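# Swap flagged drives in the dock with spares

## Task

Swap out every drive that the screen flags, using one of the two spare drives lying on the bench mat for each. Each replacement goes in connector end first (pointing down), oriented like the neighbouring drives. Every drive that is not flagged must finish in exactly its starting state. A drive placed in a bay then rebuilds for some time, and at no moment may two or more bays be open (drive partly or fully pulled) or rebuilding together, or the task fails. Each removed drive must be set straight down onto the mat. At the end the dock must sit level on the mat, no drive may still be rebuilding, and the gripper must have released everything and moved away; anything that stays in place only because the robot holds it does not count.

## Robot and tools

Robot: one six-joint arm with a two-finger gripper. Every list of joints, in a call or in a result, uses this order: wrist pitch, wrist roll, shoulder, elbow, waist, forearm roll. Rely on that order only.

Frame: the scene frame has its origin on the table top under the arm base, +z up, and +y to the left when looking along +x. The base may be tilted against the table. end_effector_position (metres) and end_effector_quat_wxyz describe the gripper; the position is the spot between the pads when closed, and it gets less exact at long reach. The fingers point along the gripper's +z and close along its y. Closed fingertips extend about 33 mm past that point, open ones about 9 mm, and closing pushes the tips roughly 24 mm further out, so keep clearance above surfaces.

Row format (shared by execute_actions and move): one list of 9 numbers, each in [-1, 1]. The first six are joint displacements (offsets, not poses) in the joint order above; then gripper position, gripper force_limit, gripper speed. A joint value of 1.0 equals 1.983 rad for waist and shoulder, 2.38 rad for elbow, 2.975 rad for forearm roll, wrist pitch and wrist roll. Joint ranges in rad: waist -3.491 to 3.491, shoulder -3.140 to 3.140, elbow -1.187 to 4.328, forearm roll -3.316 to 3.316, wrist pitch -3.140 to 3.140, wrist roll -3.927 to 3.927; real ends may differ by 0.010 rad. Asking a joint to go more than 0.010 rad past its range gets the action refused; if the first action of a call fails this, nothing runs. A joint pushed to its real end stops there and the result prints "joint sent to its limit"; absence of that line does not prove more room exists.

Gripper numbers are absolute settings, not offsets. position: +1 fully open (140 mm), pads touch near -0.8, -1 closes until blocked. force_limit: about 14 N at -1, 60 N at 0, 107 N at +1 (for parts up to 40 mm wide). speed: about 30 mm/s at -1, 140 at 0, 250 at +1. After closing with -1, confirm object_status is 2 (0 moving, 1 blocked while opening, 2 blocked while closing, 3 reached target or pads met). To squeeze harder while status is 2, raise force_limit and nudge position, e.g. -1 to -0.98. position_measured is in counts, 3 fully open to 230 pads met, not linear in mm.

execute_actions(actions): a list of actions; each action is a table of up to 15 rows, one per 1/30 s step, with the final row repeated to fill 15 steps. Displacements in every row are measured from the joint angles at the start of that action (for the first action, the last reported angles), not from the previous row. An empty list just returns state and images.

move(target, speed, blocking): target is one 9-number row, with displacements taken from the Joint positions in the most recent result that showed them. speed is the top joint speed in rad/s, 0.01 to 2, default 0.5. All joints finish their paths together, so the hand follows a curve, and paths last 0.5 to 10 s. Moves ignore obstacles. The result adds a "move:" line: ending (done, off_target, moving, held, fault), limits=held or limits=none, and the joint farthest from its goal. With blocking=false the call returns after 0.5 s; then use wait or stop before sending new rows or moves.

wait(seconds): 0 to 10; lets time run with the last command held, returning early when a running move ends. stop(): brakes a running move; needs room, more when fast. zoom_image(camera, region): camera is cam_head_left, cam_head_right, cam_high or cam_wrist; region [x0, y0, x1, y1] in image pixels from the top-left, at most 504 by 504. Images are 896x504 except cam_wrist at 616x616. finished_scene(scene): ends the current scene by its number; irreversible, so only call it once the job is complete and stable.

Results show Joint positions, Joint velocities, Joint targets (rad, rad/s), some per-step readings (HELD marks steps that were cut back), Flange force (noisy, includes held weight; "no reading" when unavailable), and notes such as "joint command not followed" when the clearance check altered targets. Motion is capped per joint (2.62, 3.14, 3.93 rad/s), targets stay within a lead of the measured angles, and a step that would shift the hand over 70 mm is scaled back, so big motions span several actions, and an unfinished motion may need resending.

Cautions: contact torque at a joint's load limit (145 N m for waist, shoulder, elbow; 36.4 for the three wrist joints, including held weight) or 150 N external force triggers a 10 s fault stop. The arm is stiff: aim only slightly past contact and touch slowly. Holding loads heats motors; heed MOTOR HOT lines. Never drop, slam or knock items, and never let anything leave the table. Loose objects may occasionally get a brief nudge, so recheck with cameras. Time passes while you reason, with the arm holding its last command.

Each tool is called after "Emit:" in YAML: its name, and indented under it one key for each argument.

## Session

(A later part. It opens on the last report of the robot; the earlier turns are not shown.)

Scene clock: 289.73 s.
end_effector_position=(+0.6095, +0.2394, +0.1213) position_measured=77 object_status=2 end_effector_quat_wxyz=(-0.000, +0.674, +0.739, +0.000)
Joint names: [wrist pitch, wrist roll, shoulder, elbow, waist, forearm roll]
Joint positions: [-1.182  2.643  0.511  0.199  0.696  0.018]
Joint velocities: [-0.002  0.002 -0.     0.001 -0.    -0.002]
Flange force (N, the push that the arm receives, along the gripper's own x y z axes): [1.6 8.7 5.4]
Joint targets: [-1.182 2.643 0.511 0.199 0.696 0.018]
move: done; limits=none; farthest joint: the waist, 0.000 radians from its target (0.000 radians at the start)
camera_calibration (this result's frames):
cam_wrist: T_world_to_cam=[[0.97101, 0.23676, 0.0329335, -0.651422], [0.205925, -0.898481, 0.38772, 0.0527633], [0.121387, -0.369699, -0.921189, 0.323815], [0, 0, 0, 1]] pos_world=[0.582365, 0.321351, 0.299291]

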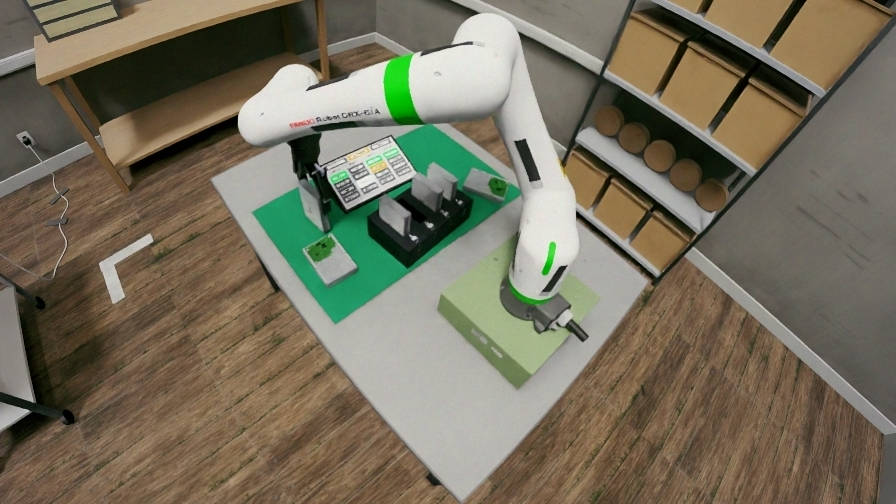

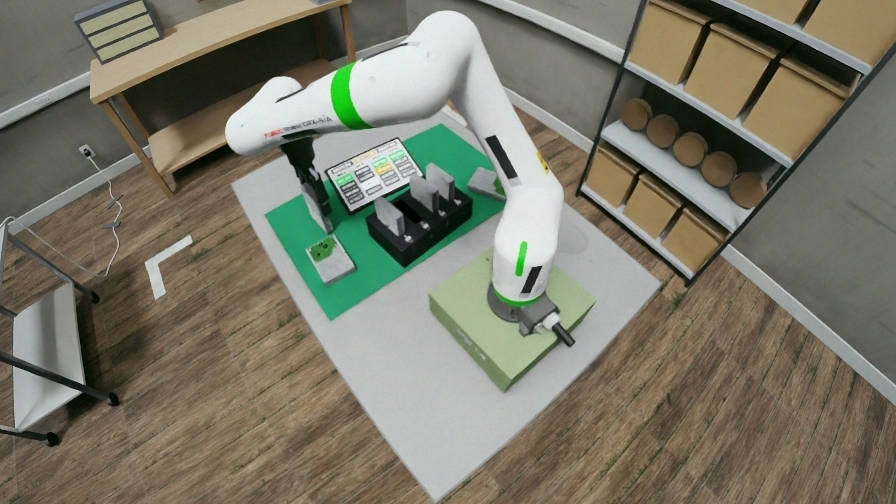

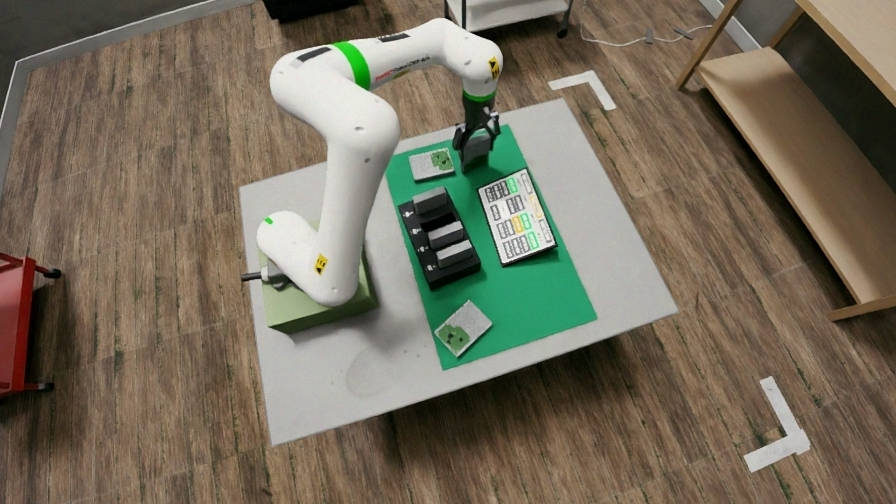

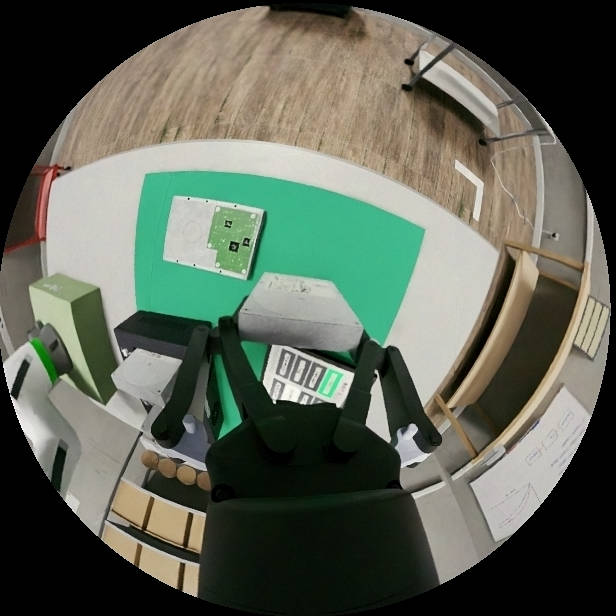

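No contact yet; lowering another centimetre.

Emit:
move:
  target: [0.0062,0,0.0033,-0.0052,0,0,-1,0.3,0]
  speed: 0.03

Scene clock: 292.40 s.
end_effector_position=(+0.6085, +0.2390, +0.1123) position_measured=77 object_status=2 end_effector_quat_wxyz=(-0.000, +0.674, +0.739, +0.000)
Joint names: [wrist pitch, wrist roll, shoulder, elbow, waist, forearm roll]
Joint positions: [-1.163  2.643  0.517  0.187  0.696  0.018]
Joint velocities: [0.    0.001 0.    0.001 0.    0.   ]
Flange force (N, the push that the arm receives, along the gripper's own x y z axes): [1.7 10.9 3.9]
Joint targets: [-1.163 2.643 0.517 0.187 0.696 0.018]
move: done; limits=none; farthest joint: the waist, 0.000 radians from its target (0.000 radians at the start)
camera_calibration (this result's frames):
cam_wrist: T_world_to_cam=[[0.970953, 0.237064, 0.0324114, -0.650042], [0.206393, -0.898349, 0.387777, 0.0557733], [0.121045, -0.369824, -0.921183, 0.315697], [0, 0, 0, 1]] pos_world=[0.581436, 0.320957, 0.290256]

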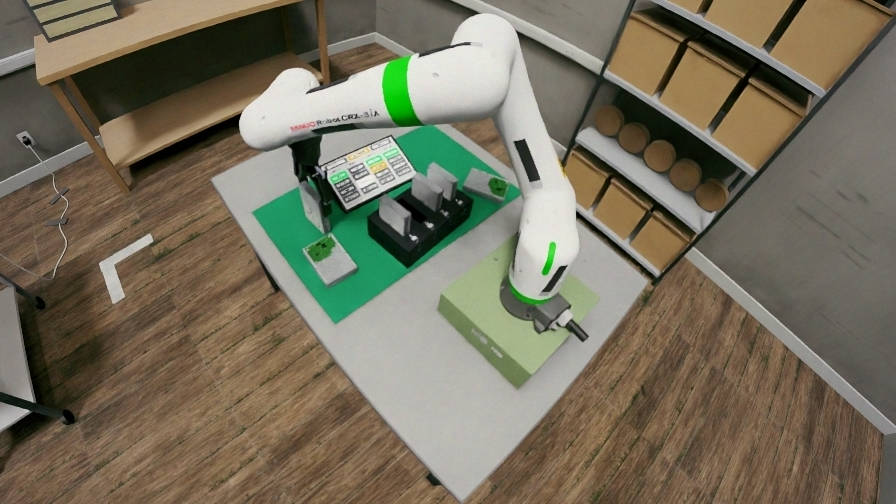

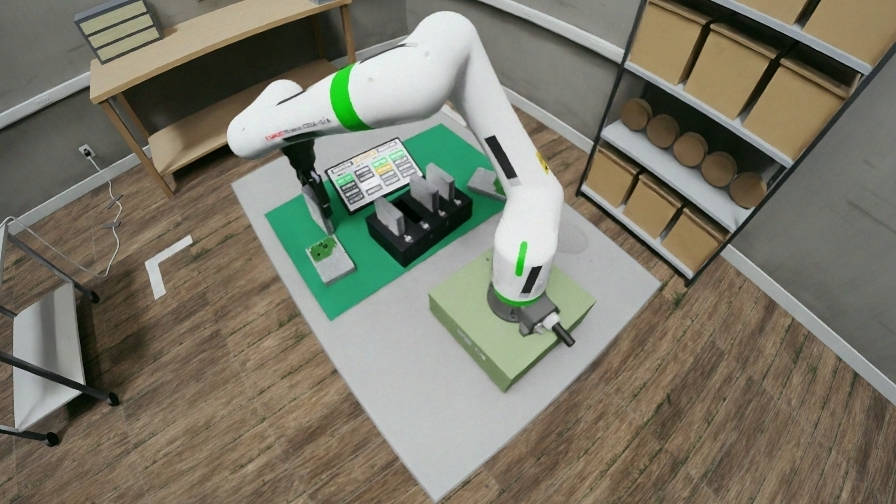

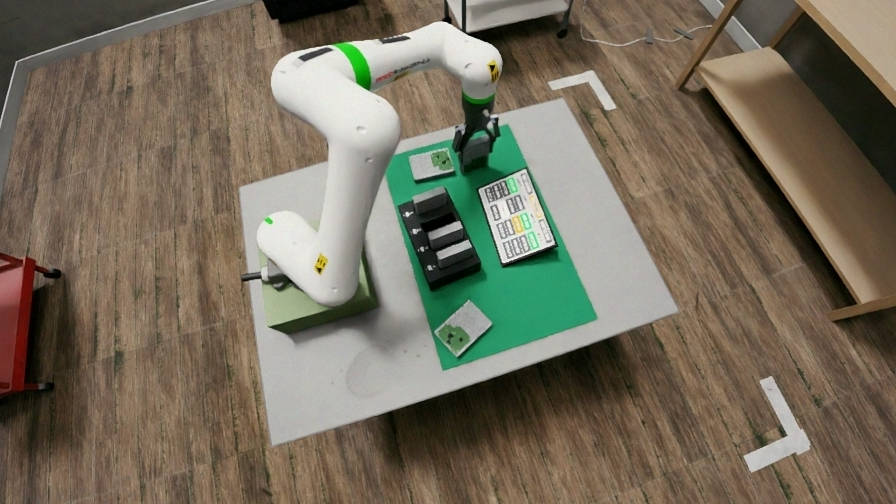

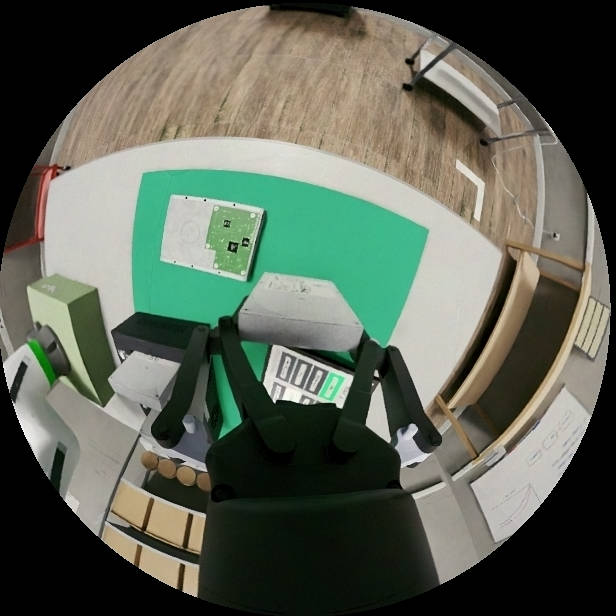

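Emit:
move:
  target: [0.0035,0,0.0022,-0.0025,0,0,-1,0.3,0]
  speed: 0.02

Scene clock: 295.70 s.
end_effector_position=(+0.6082, +0.2389, +0.1074) position_measured=77 object_status=2 end_effector_quat_wxyz=(-0.000, +0.674, +0.739, +0.000)
Joint names: [wrist pitch, wrist roll, shoulder, elbow, waist, forearm roll]
Joint positions: [-1.153  2.643  0.522  0.181  0.696  0.018]
Joint velocities: [ 0.001  0.001  0.001 -0.    -0.    -0.   ]
Flange force (N, the push that the arm receives, along the gripper's own x y z axes): [3.8 -0.2 -48.7]
Joint targets: [-1.153 2.643 0.522 0.181 0.696 0.018]
move: done; limits=none; farthest joint: the wrist pitch, 0.001 radians from its target (0.011 radians at the start)
camera_calibration (this result's frames):
cam_wrist: T_world_to_cam=[[0.970906, 0.237233, 0.0325925, -0.649665], [0.206494, -0.898366, 0.387685, 0.0576276], [0.121252, -0.369675, -0.921216, 0.311048], [0, 0, 0, 1]] pos_world=[0.581149, 0.320879, 0.285375]

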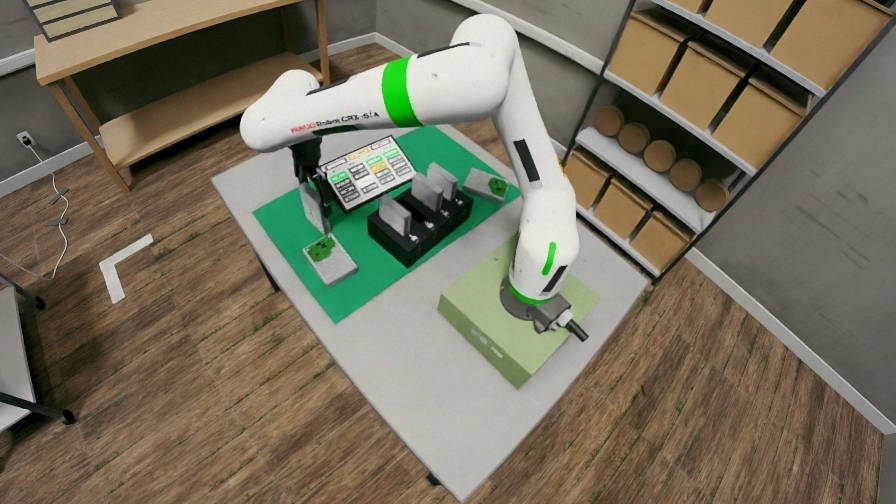

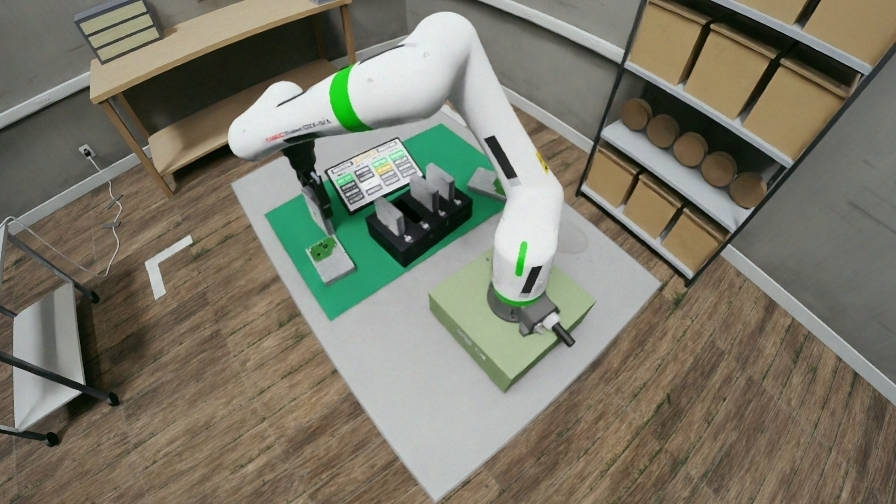

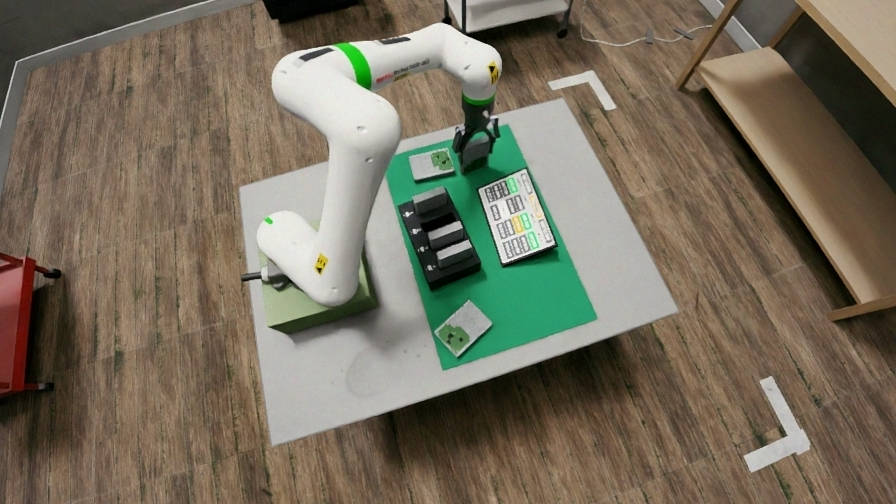

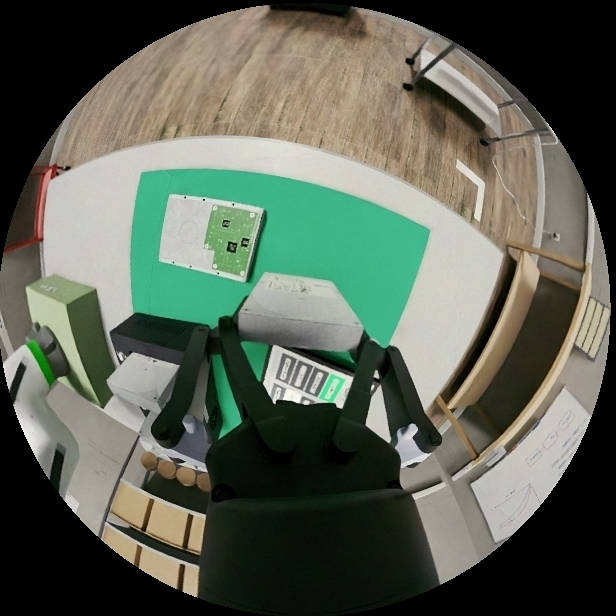

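Emit:
execute_actions:
  actions:
    - [[0,0,-0.0005,0,0,0,1,0,0]]
    - [[0,0,-0.0005,0,0,0,1,0,0]]

Emit:
move:
  target: [-0.083,0,-0.031,0.078,0,0,1,0,0]
  speed: 0.5

Scene clock: 338.60 s.
end_effector_position=(+0.6086, +0.2391, +0.1087) position_measured=3 object_status=3 end_effector_quat_wxyz=(-0.000, +0.674, +0.739, +0.001)
Joint names: [wrist pitch, wrist roll, shoulder, elbow, waist, forearm roll]
Joint positions: [-1.153  2.643  0.52   0.181  0.696  0.018]
Joint velocities: [ 0.001  0.002 -0.     0.    -0.    -0.002]
Flange force (N, the push that the arm receives, along the gripper's own x y z axes): [1.6 8.2 1.1]
Flange force at the end of the 1st action (N, along the gripper's axes at the end of the call): [3.2 9.4 0.9]
Joint targets: [-1.153 2.643 0.520 0.181 0.696 0.018]
Step readings (joint positions; steps 1 to 15: 1st action; 16 to 30: 2nd action):
0: [-1.153 2.643 0.522 0.181 0.696 0.018]
1: [-1.153 2.643 0.522 0.181 0.696 0.018]
2: [-1.153 2.643 0.522 0.181 0.696 0.017]
4: [-1.152 2.643 0.521 0.181 0.696 0.017]
8: [-1.152 2.643 0.521 0.181 0.696 0.017]
15: [-1.153 2.643 0.521 0.181 0.696 0.018]
16: [-1.153 2.643 0.521 0.181 0.696 0.018]
17: [-1.153 2.643 0.520 0.181 0.696 0.018]
19: [-1.153 2.643 0.520 0.181 0.696 0.018]
23: [-1.153 2.643 0.520 0.181 0.696 0.018]
30: Joint positions above
camera_calibration (this result's frames):
cam_wrist: T_world_to_cam=[[0.97085, 0.237167, 0.0346796, -0.650323], [0.205752, -0.898837, 0.386986, 0.0578899], [0.122952, -0.36857, -0.921433, 0.310999], [0, 0, 0, 1]] pos_world=[0.581217, 0.320894, 0.286715]

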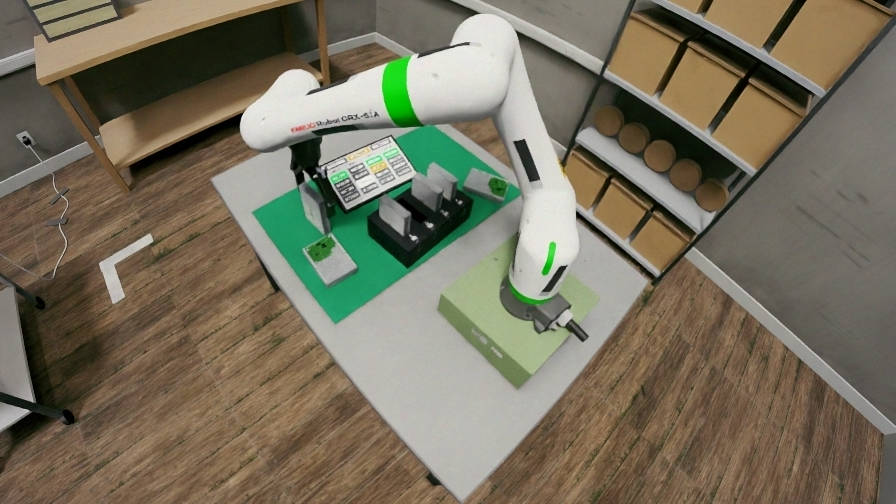

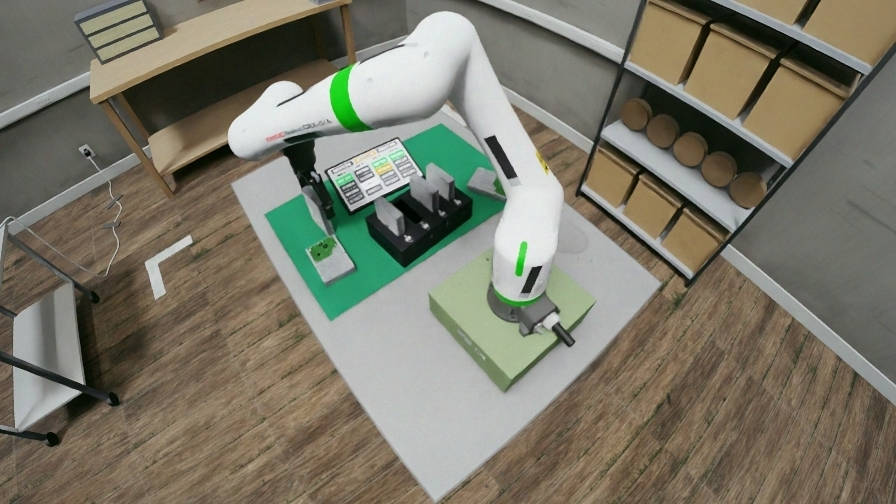

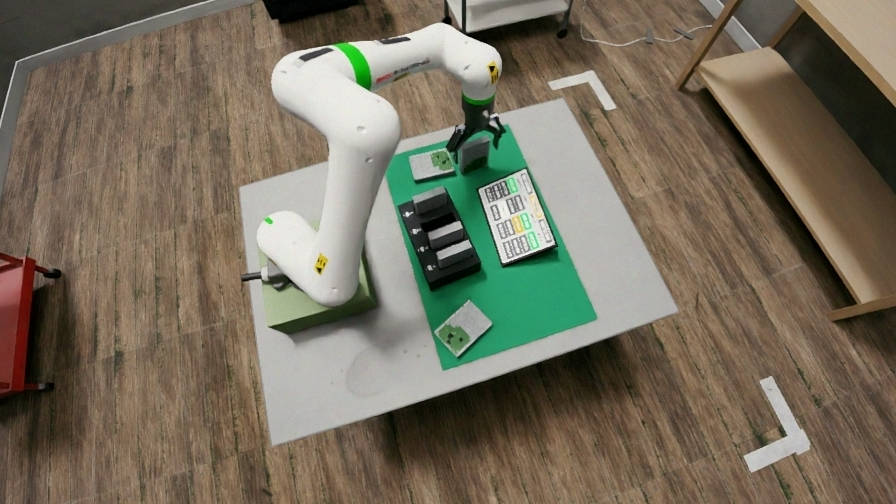

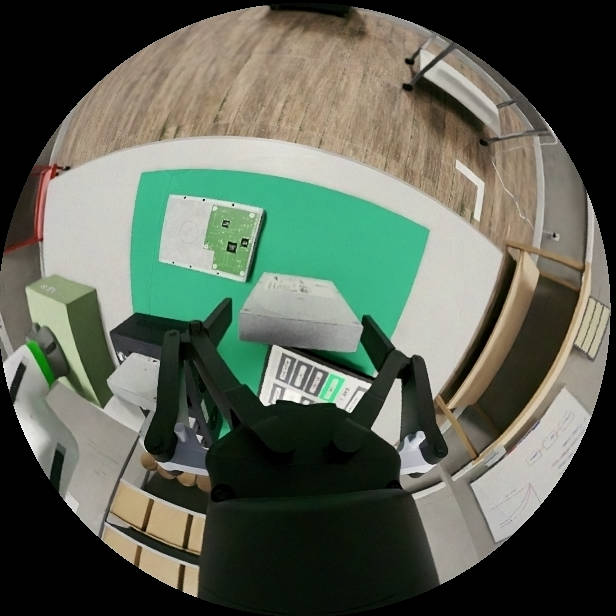

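Scene clock: 339.47 s.
end_effector_position=(+0.6172, +0.2419, +0.2239) position_measured=3 object_status=3 end_effector_quat_wxyz=(+0.001, +0.675, +0.737, +0.001)
Joint names: [wrist pitch, wrist roll, shoulder, elbow, waist, forearm roll]
Joint positions: [-1.4    2.643  0.458  0.367  0.696  0.018]
Joint velocities: [-0.002  0.    -0.     0.002 -0.    -0.   ]
Flange force (N, the push that the arm receives, along the gripper's own x y z axes): [4.9 10.8 -2.9]
Joint targets: [-1.400 2.643 0.458 0.367 0.696 0.018]
move: done; limits=none; farthest joint: the shoulder, 0.001 radians from its target (0.061 radians at the start)
camera_calibration (this result's frames):
cam_wrist: T_world_to_cam=[[0.971797, 0.23316, 0.0353096, -0.663067], [0.201675, -0.899327, 0.387992, 0.0164496], [0.122219, -0.369929, -0.920986, 0.417794], [0, 0, 0, 1]] pos_world=[0.589987, 0.323948, 0.401813]

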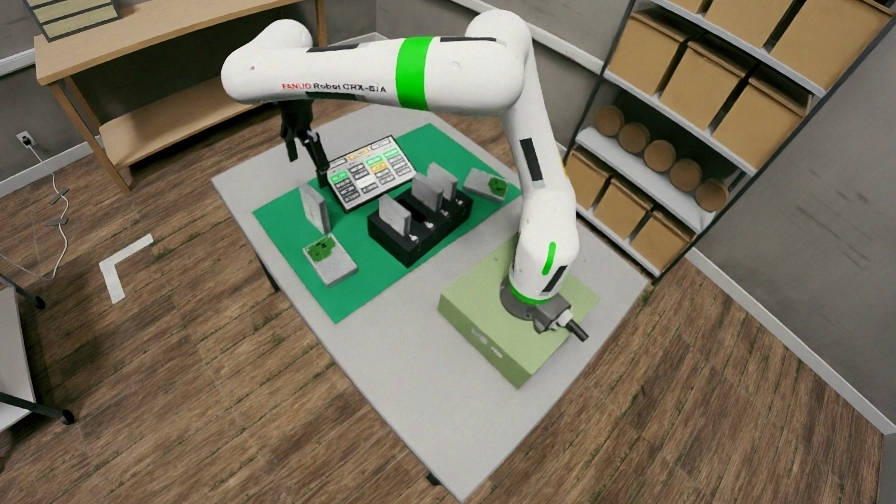

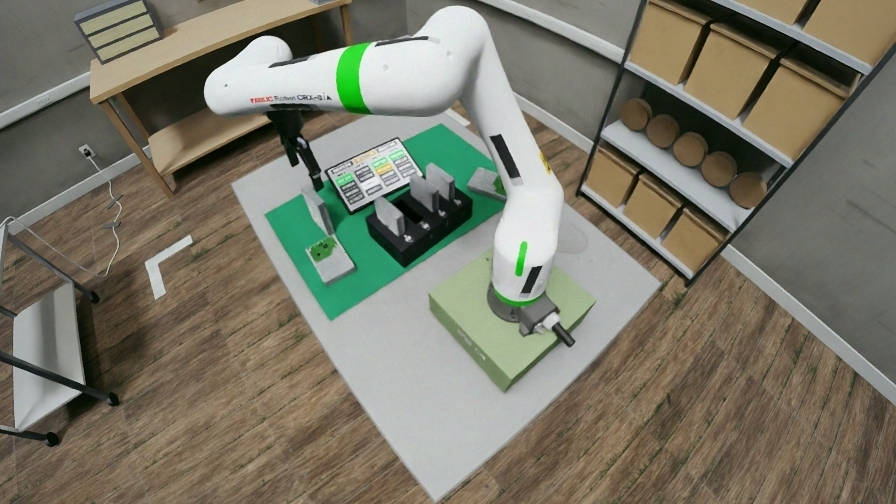

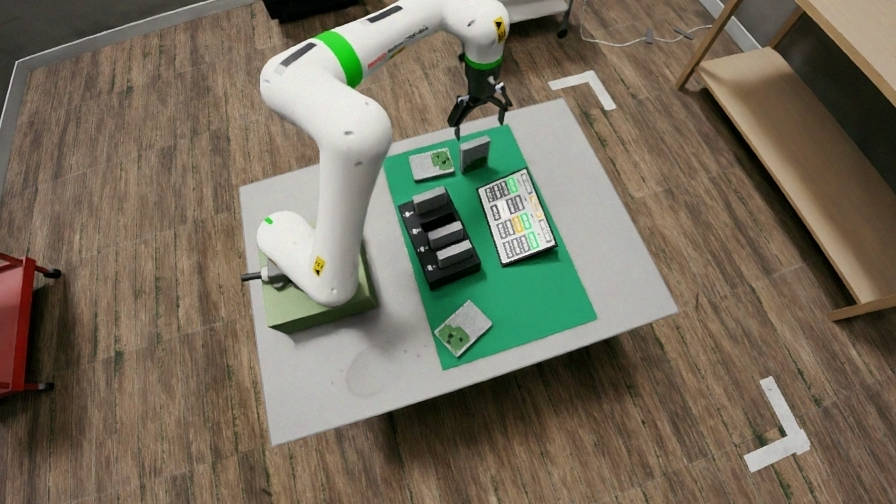

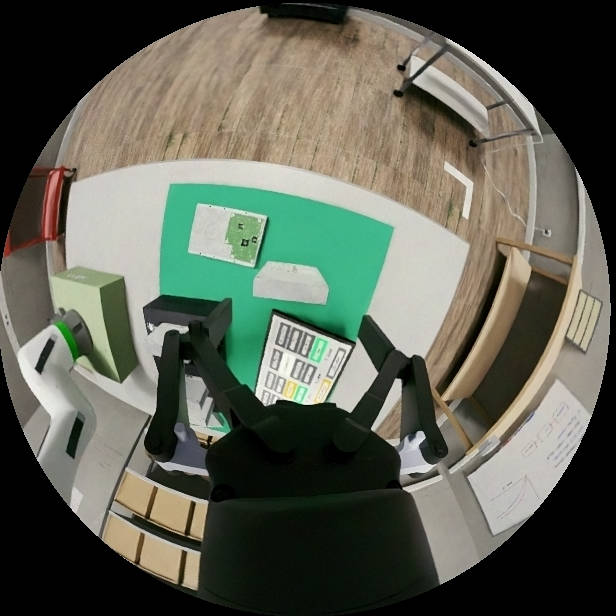

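Emit:
move:
  target: [0.03,-0.690,-0.1,-0.13,0.1589,0.0094,1,0,0]
  speed: 1.5

Emit:
move:
  target: [0.0863,0,-0.0431,-0.1391,0,0,1,0,0]
  speed: 0.6

Emit:
zoom_image:
  camera: "cam_wrist"
  region: [150, 150, 470, 430]

Scene clock: 347.87 s.
end_effector_position=(+0.4642, +0.3420, +0.2169) position_measured=3 object_status=3 end_effector_quat_wxyz=(+0.005, +0.999, -0.035, -0.001)
Joint names: [wrist pitch, wrist roll, shoulder, elbow, waist, forearm roll]
Joint positions: [-1.311  0.59   0.26   0.057  1.012  0.046]
Joint velocities: [ 0.    -0.001 -0.    -0.001  0.001  0.   ]
Flange force (N, the push that the arm receives, along the gripper's own x y z axes): [5.7 -7.5 -0.5]
Joint targets: [-1.311 0.590 0.260 0.057 1.012 0.046]
move: done; limits=none; farthest joint: the waist, 0.000 radians from its target (0.315 radians at the start)
camera_calibration (this result's frames):
cam_wrist: T_world_to_cam=[[0.0772191, -0.996116, 0.0423108, 0.296722], [-0.918463, -0.0545605, 0.391726, 0.370297], [-0.387896, -0.0691096, -0.919108, 0.600533], [0, 0, 0, 1]] pos_world=[0.550136, 0.357276, 0.394346]

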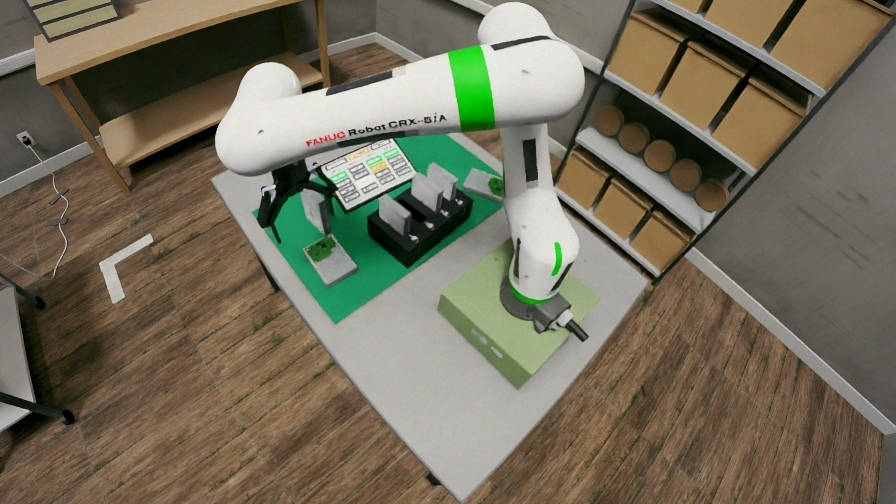

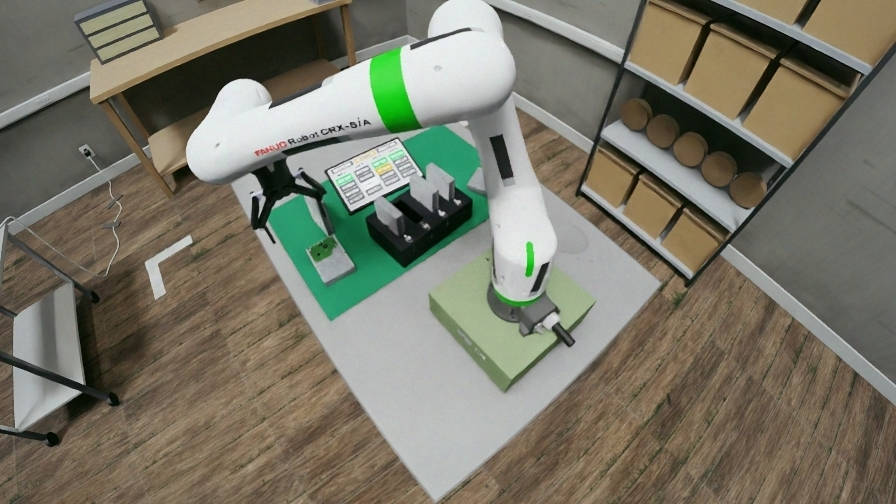

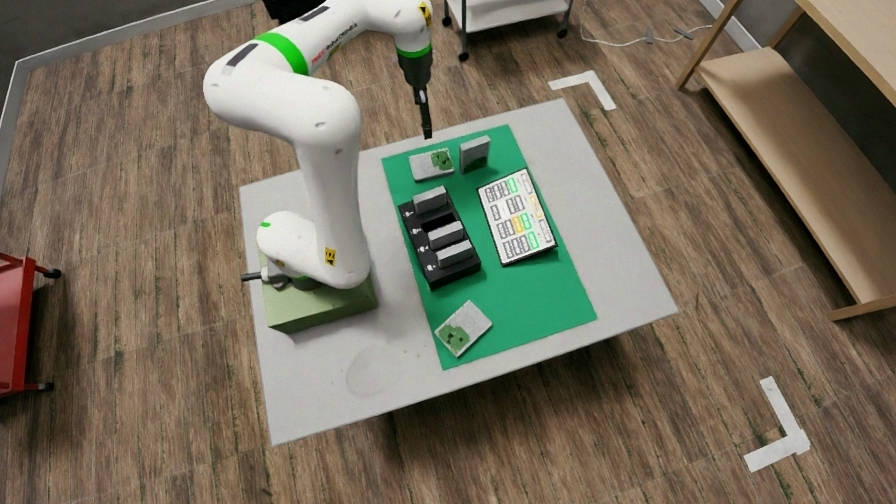

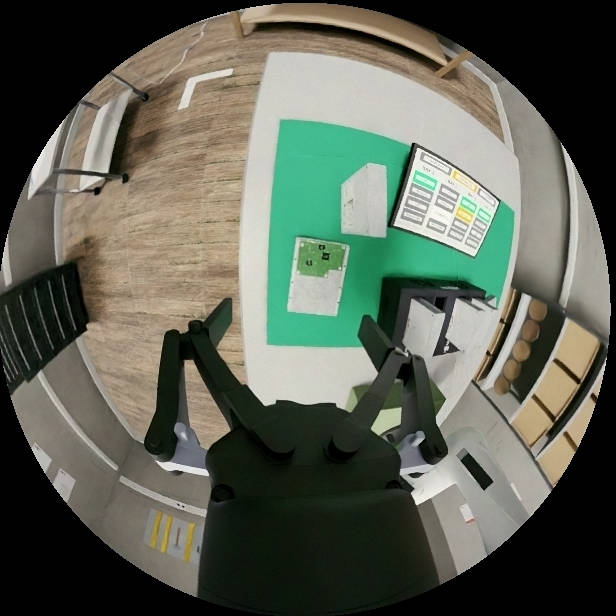

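Scene clock: 348.83 s.
end_effector_position=(+0.4175, +0.2916, +0.1289) position_measured=3 object_status=3 end_effector_quat_wxyz=(-0.001, +1.000, -0.030, +0.000)
Joint names: [wrist pitch, wrist roll, shoulder, elbow, waist, forearm roll]
Joint positions: [-1.054  0.59   0.174 -0.274  1.012  0.046]
Joint velocities: [-0.    -0.002  0.    -0.002  0.    -0.001]
Flange force (N, the push that the arm receives, along the gripper's own x y z axes): [6.9 -4.1 1.6]
Joint targets: [-1.054 0.590 0.174 -0.274 1.012 0.046]
move: done; limits=none; farthest joint: the waist, 0.000 radians from its target (0.000 radians at the start)
camera_calibration (this result's frames):
cam_wrist: T_world_to_cam=[[0.0874022, -0.995691, 0.0309908, 0.250909], [-0.919235, -0.0686243, 0.387682, 0.364057], [-0.383884, -0.0623721, -0.921272, 0.494736], [0, 0, 0, 1]] pos_world=[0.502645, 0.305669, 0.306872]

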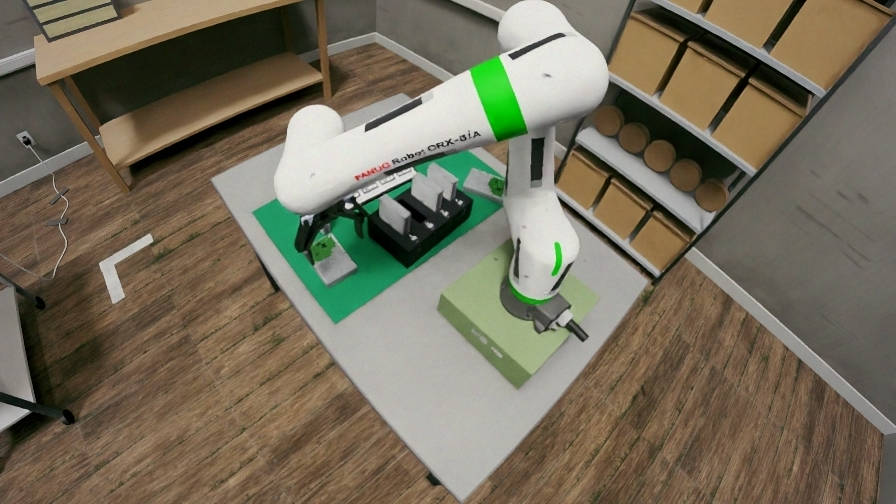

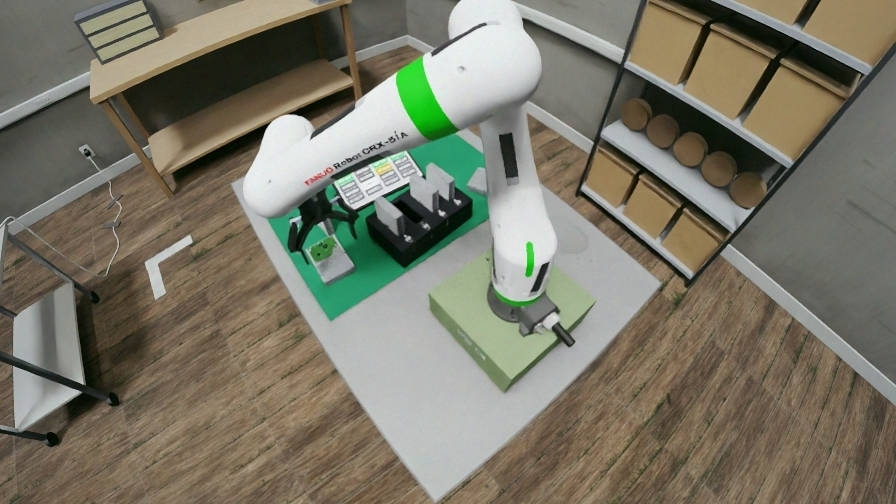

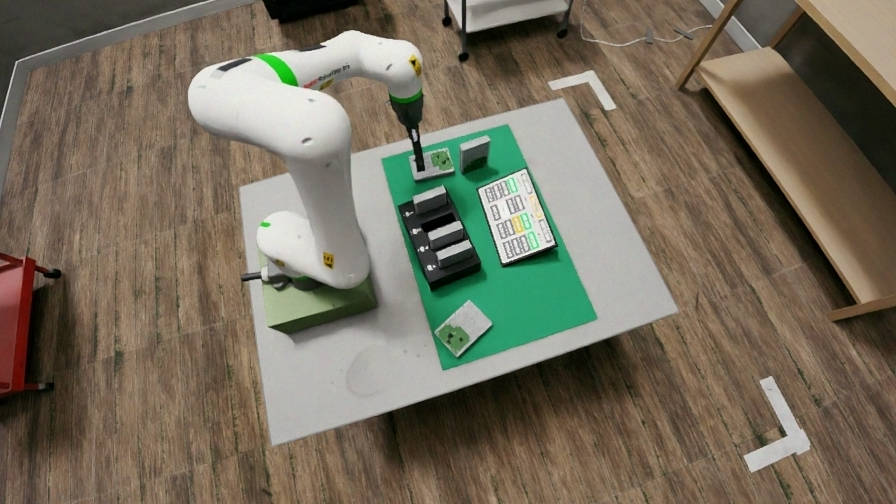

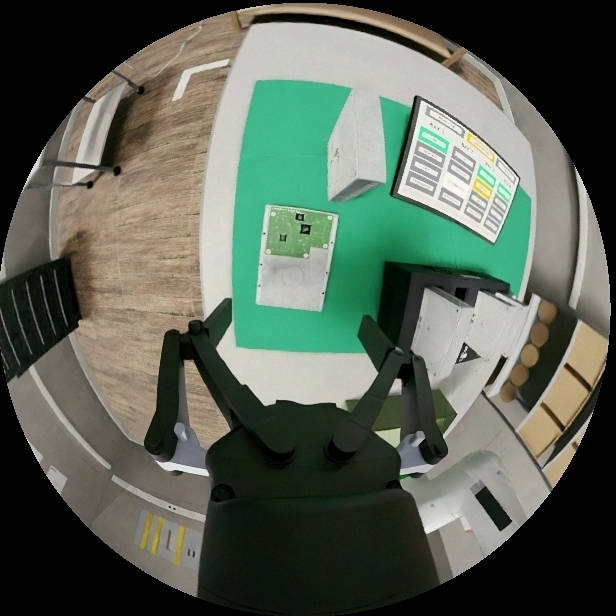

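Region (150, 150, 470, 430) of cam_wrist's 616x616 image, scaled by 1.575, with more detail than that image has; it fills the top 441 rows of this view, and the rest is white.

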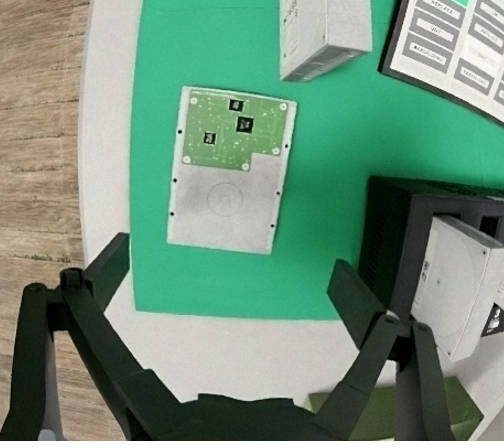

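Emit:
execute_actions:
  actions: []

Scene clock: 373.90 s.
end_effector_position=(+0.4175, +0.2916, +0.1289) position_measured=3 object_status=3 end_effector_quat_wxyz=(-0.001, +1.000, -0.030, +0.000)
Joint names: [wrist pitch, wrist roll, shoulder, elbow, waist, forearm roll]
Joint positions: [-1.054  0.59   0.174 -0.274  1.012  0.046]
Joint velocities: [-0.     0.001 -0.     0.001 -0.    -0.001]
Flange force (N, the push that the arm receives, along the gripper's own x y z axes): [7.1 -5.1 0.0]
Joint targets: [-1.054 0.590 0.174 -0.274 1.012 0.046]
camera_calibration (this result's frames):
cam_wrist: T_world_to_cam=[[0.087388, -0.995691, 0.0310126, 0.2509], [-0.919215, -0.0685993, 0.387734, 0.364026], [-0.383936, -0.0623906, -0.921249, 0.494723], [0, 0, 0, 1]] pos_world=[0.502635, 0.305657, 0.306837]

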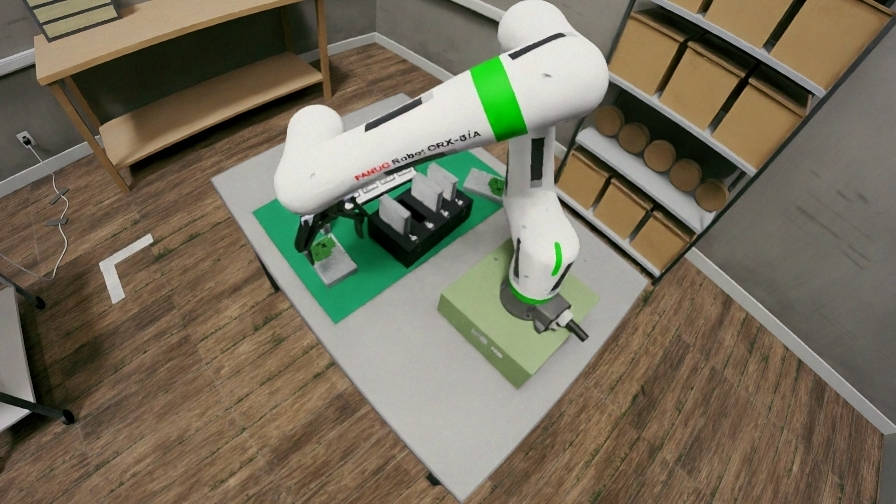

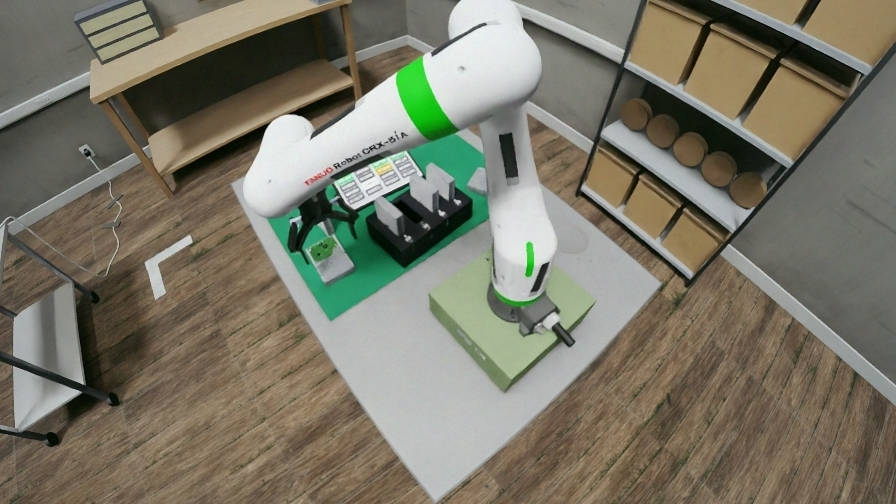

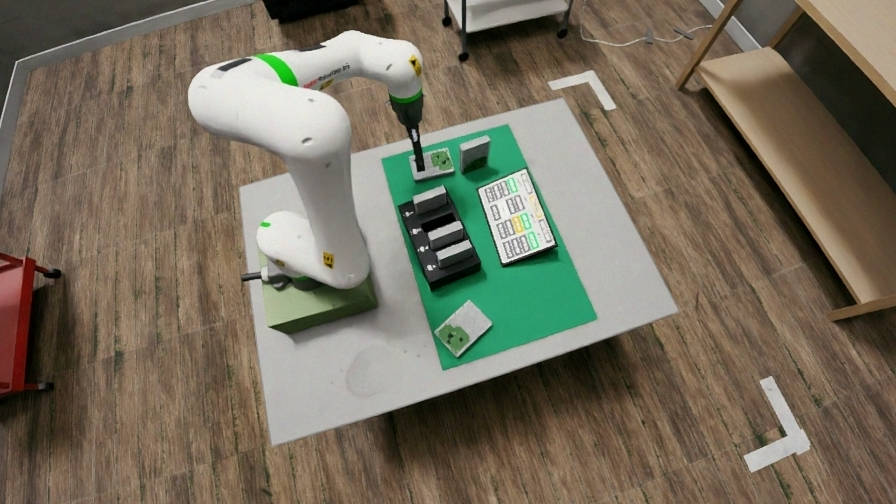

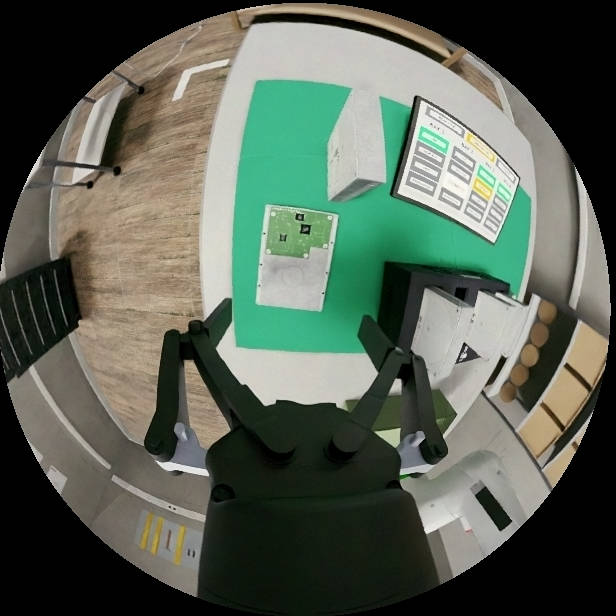

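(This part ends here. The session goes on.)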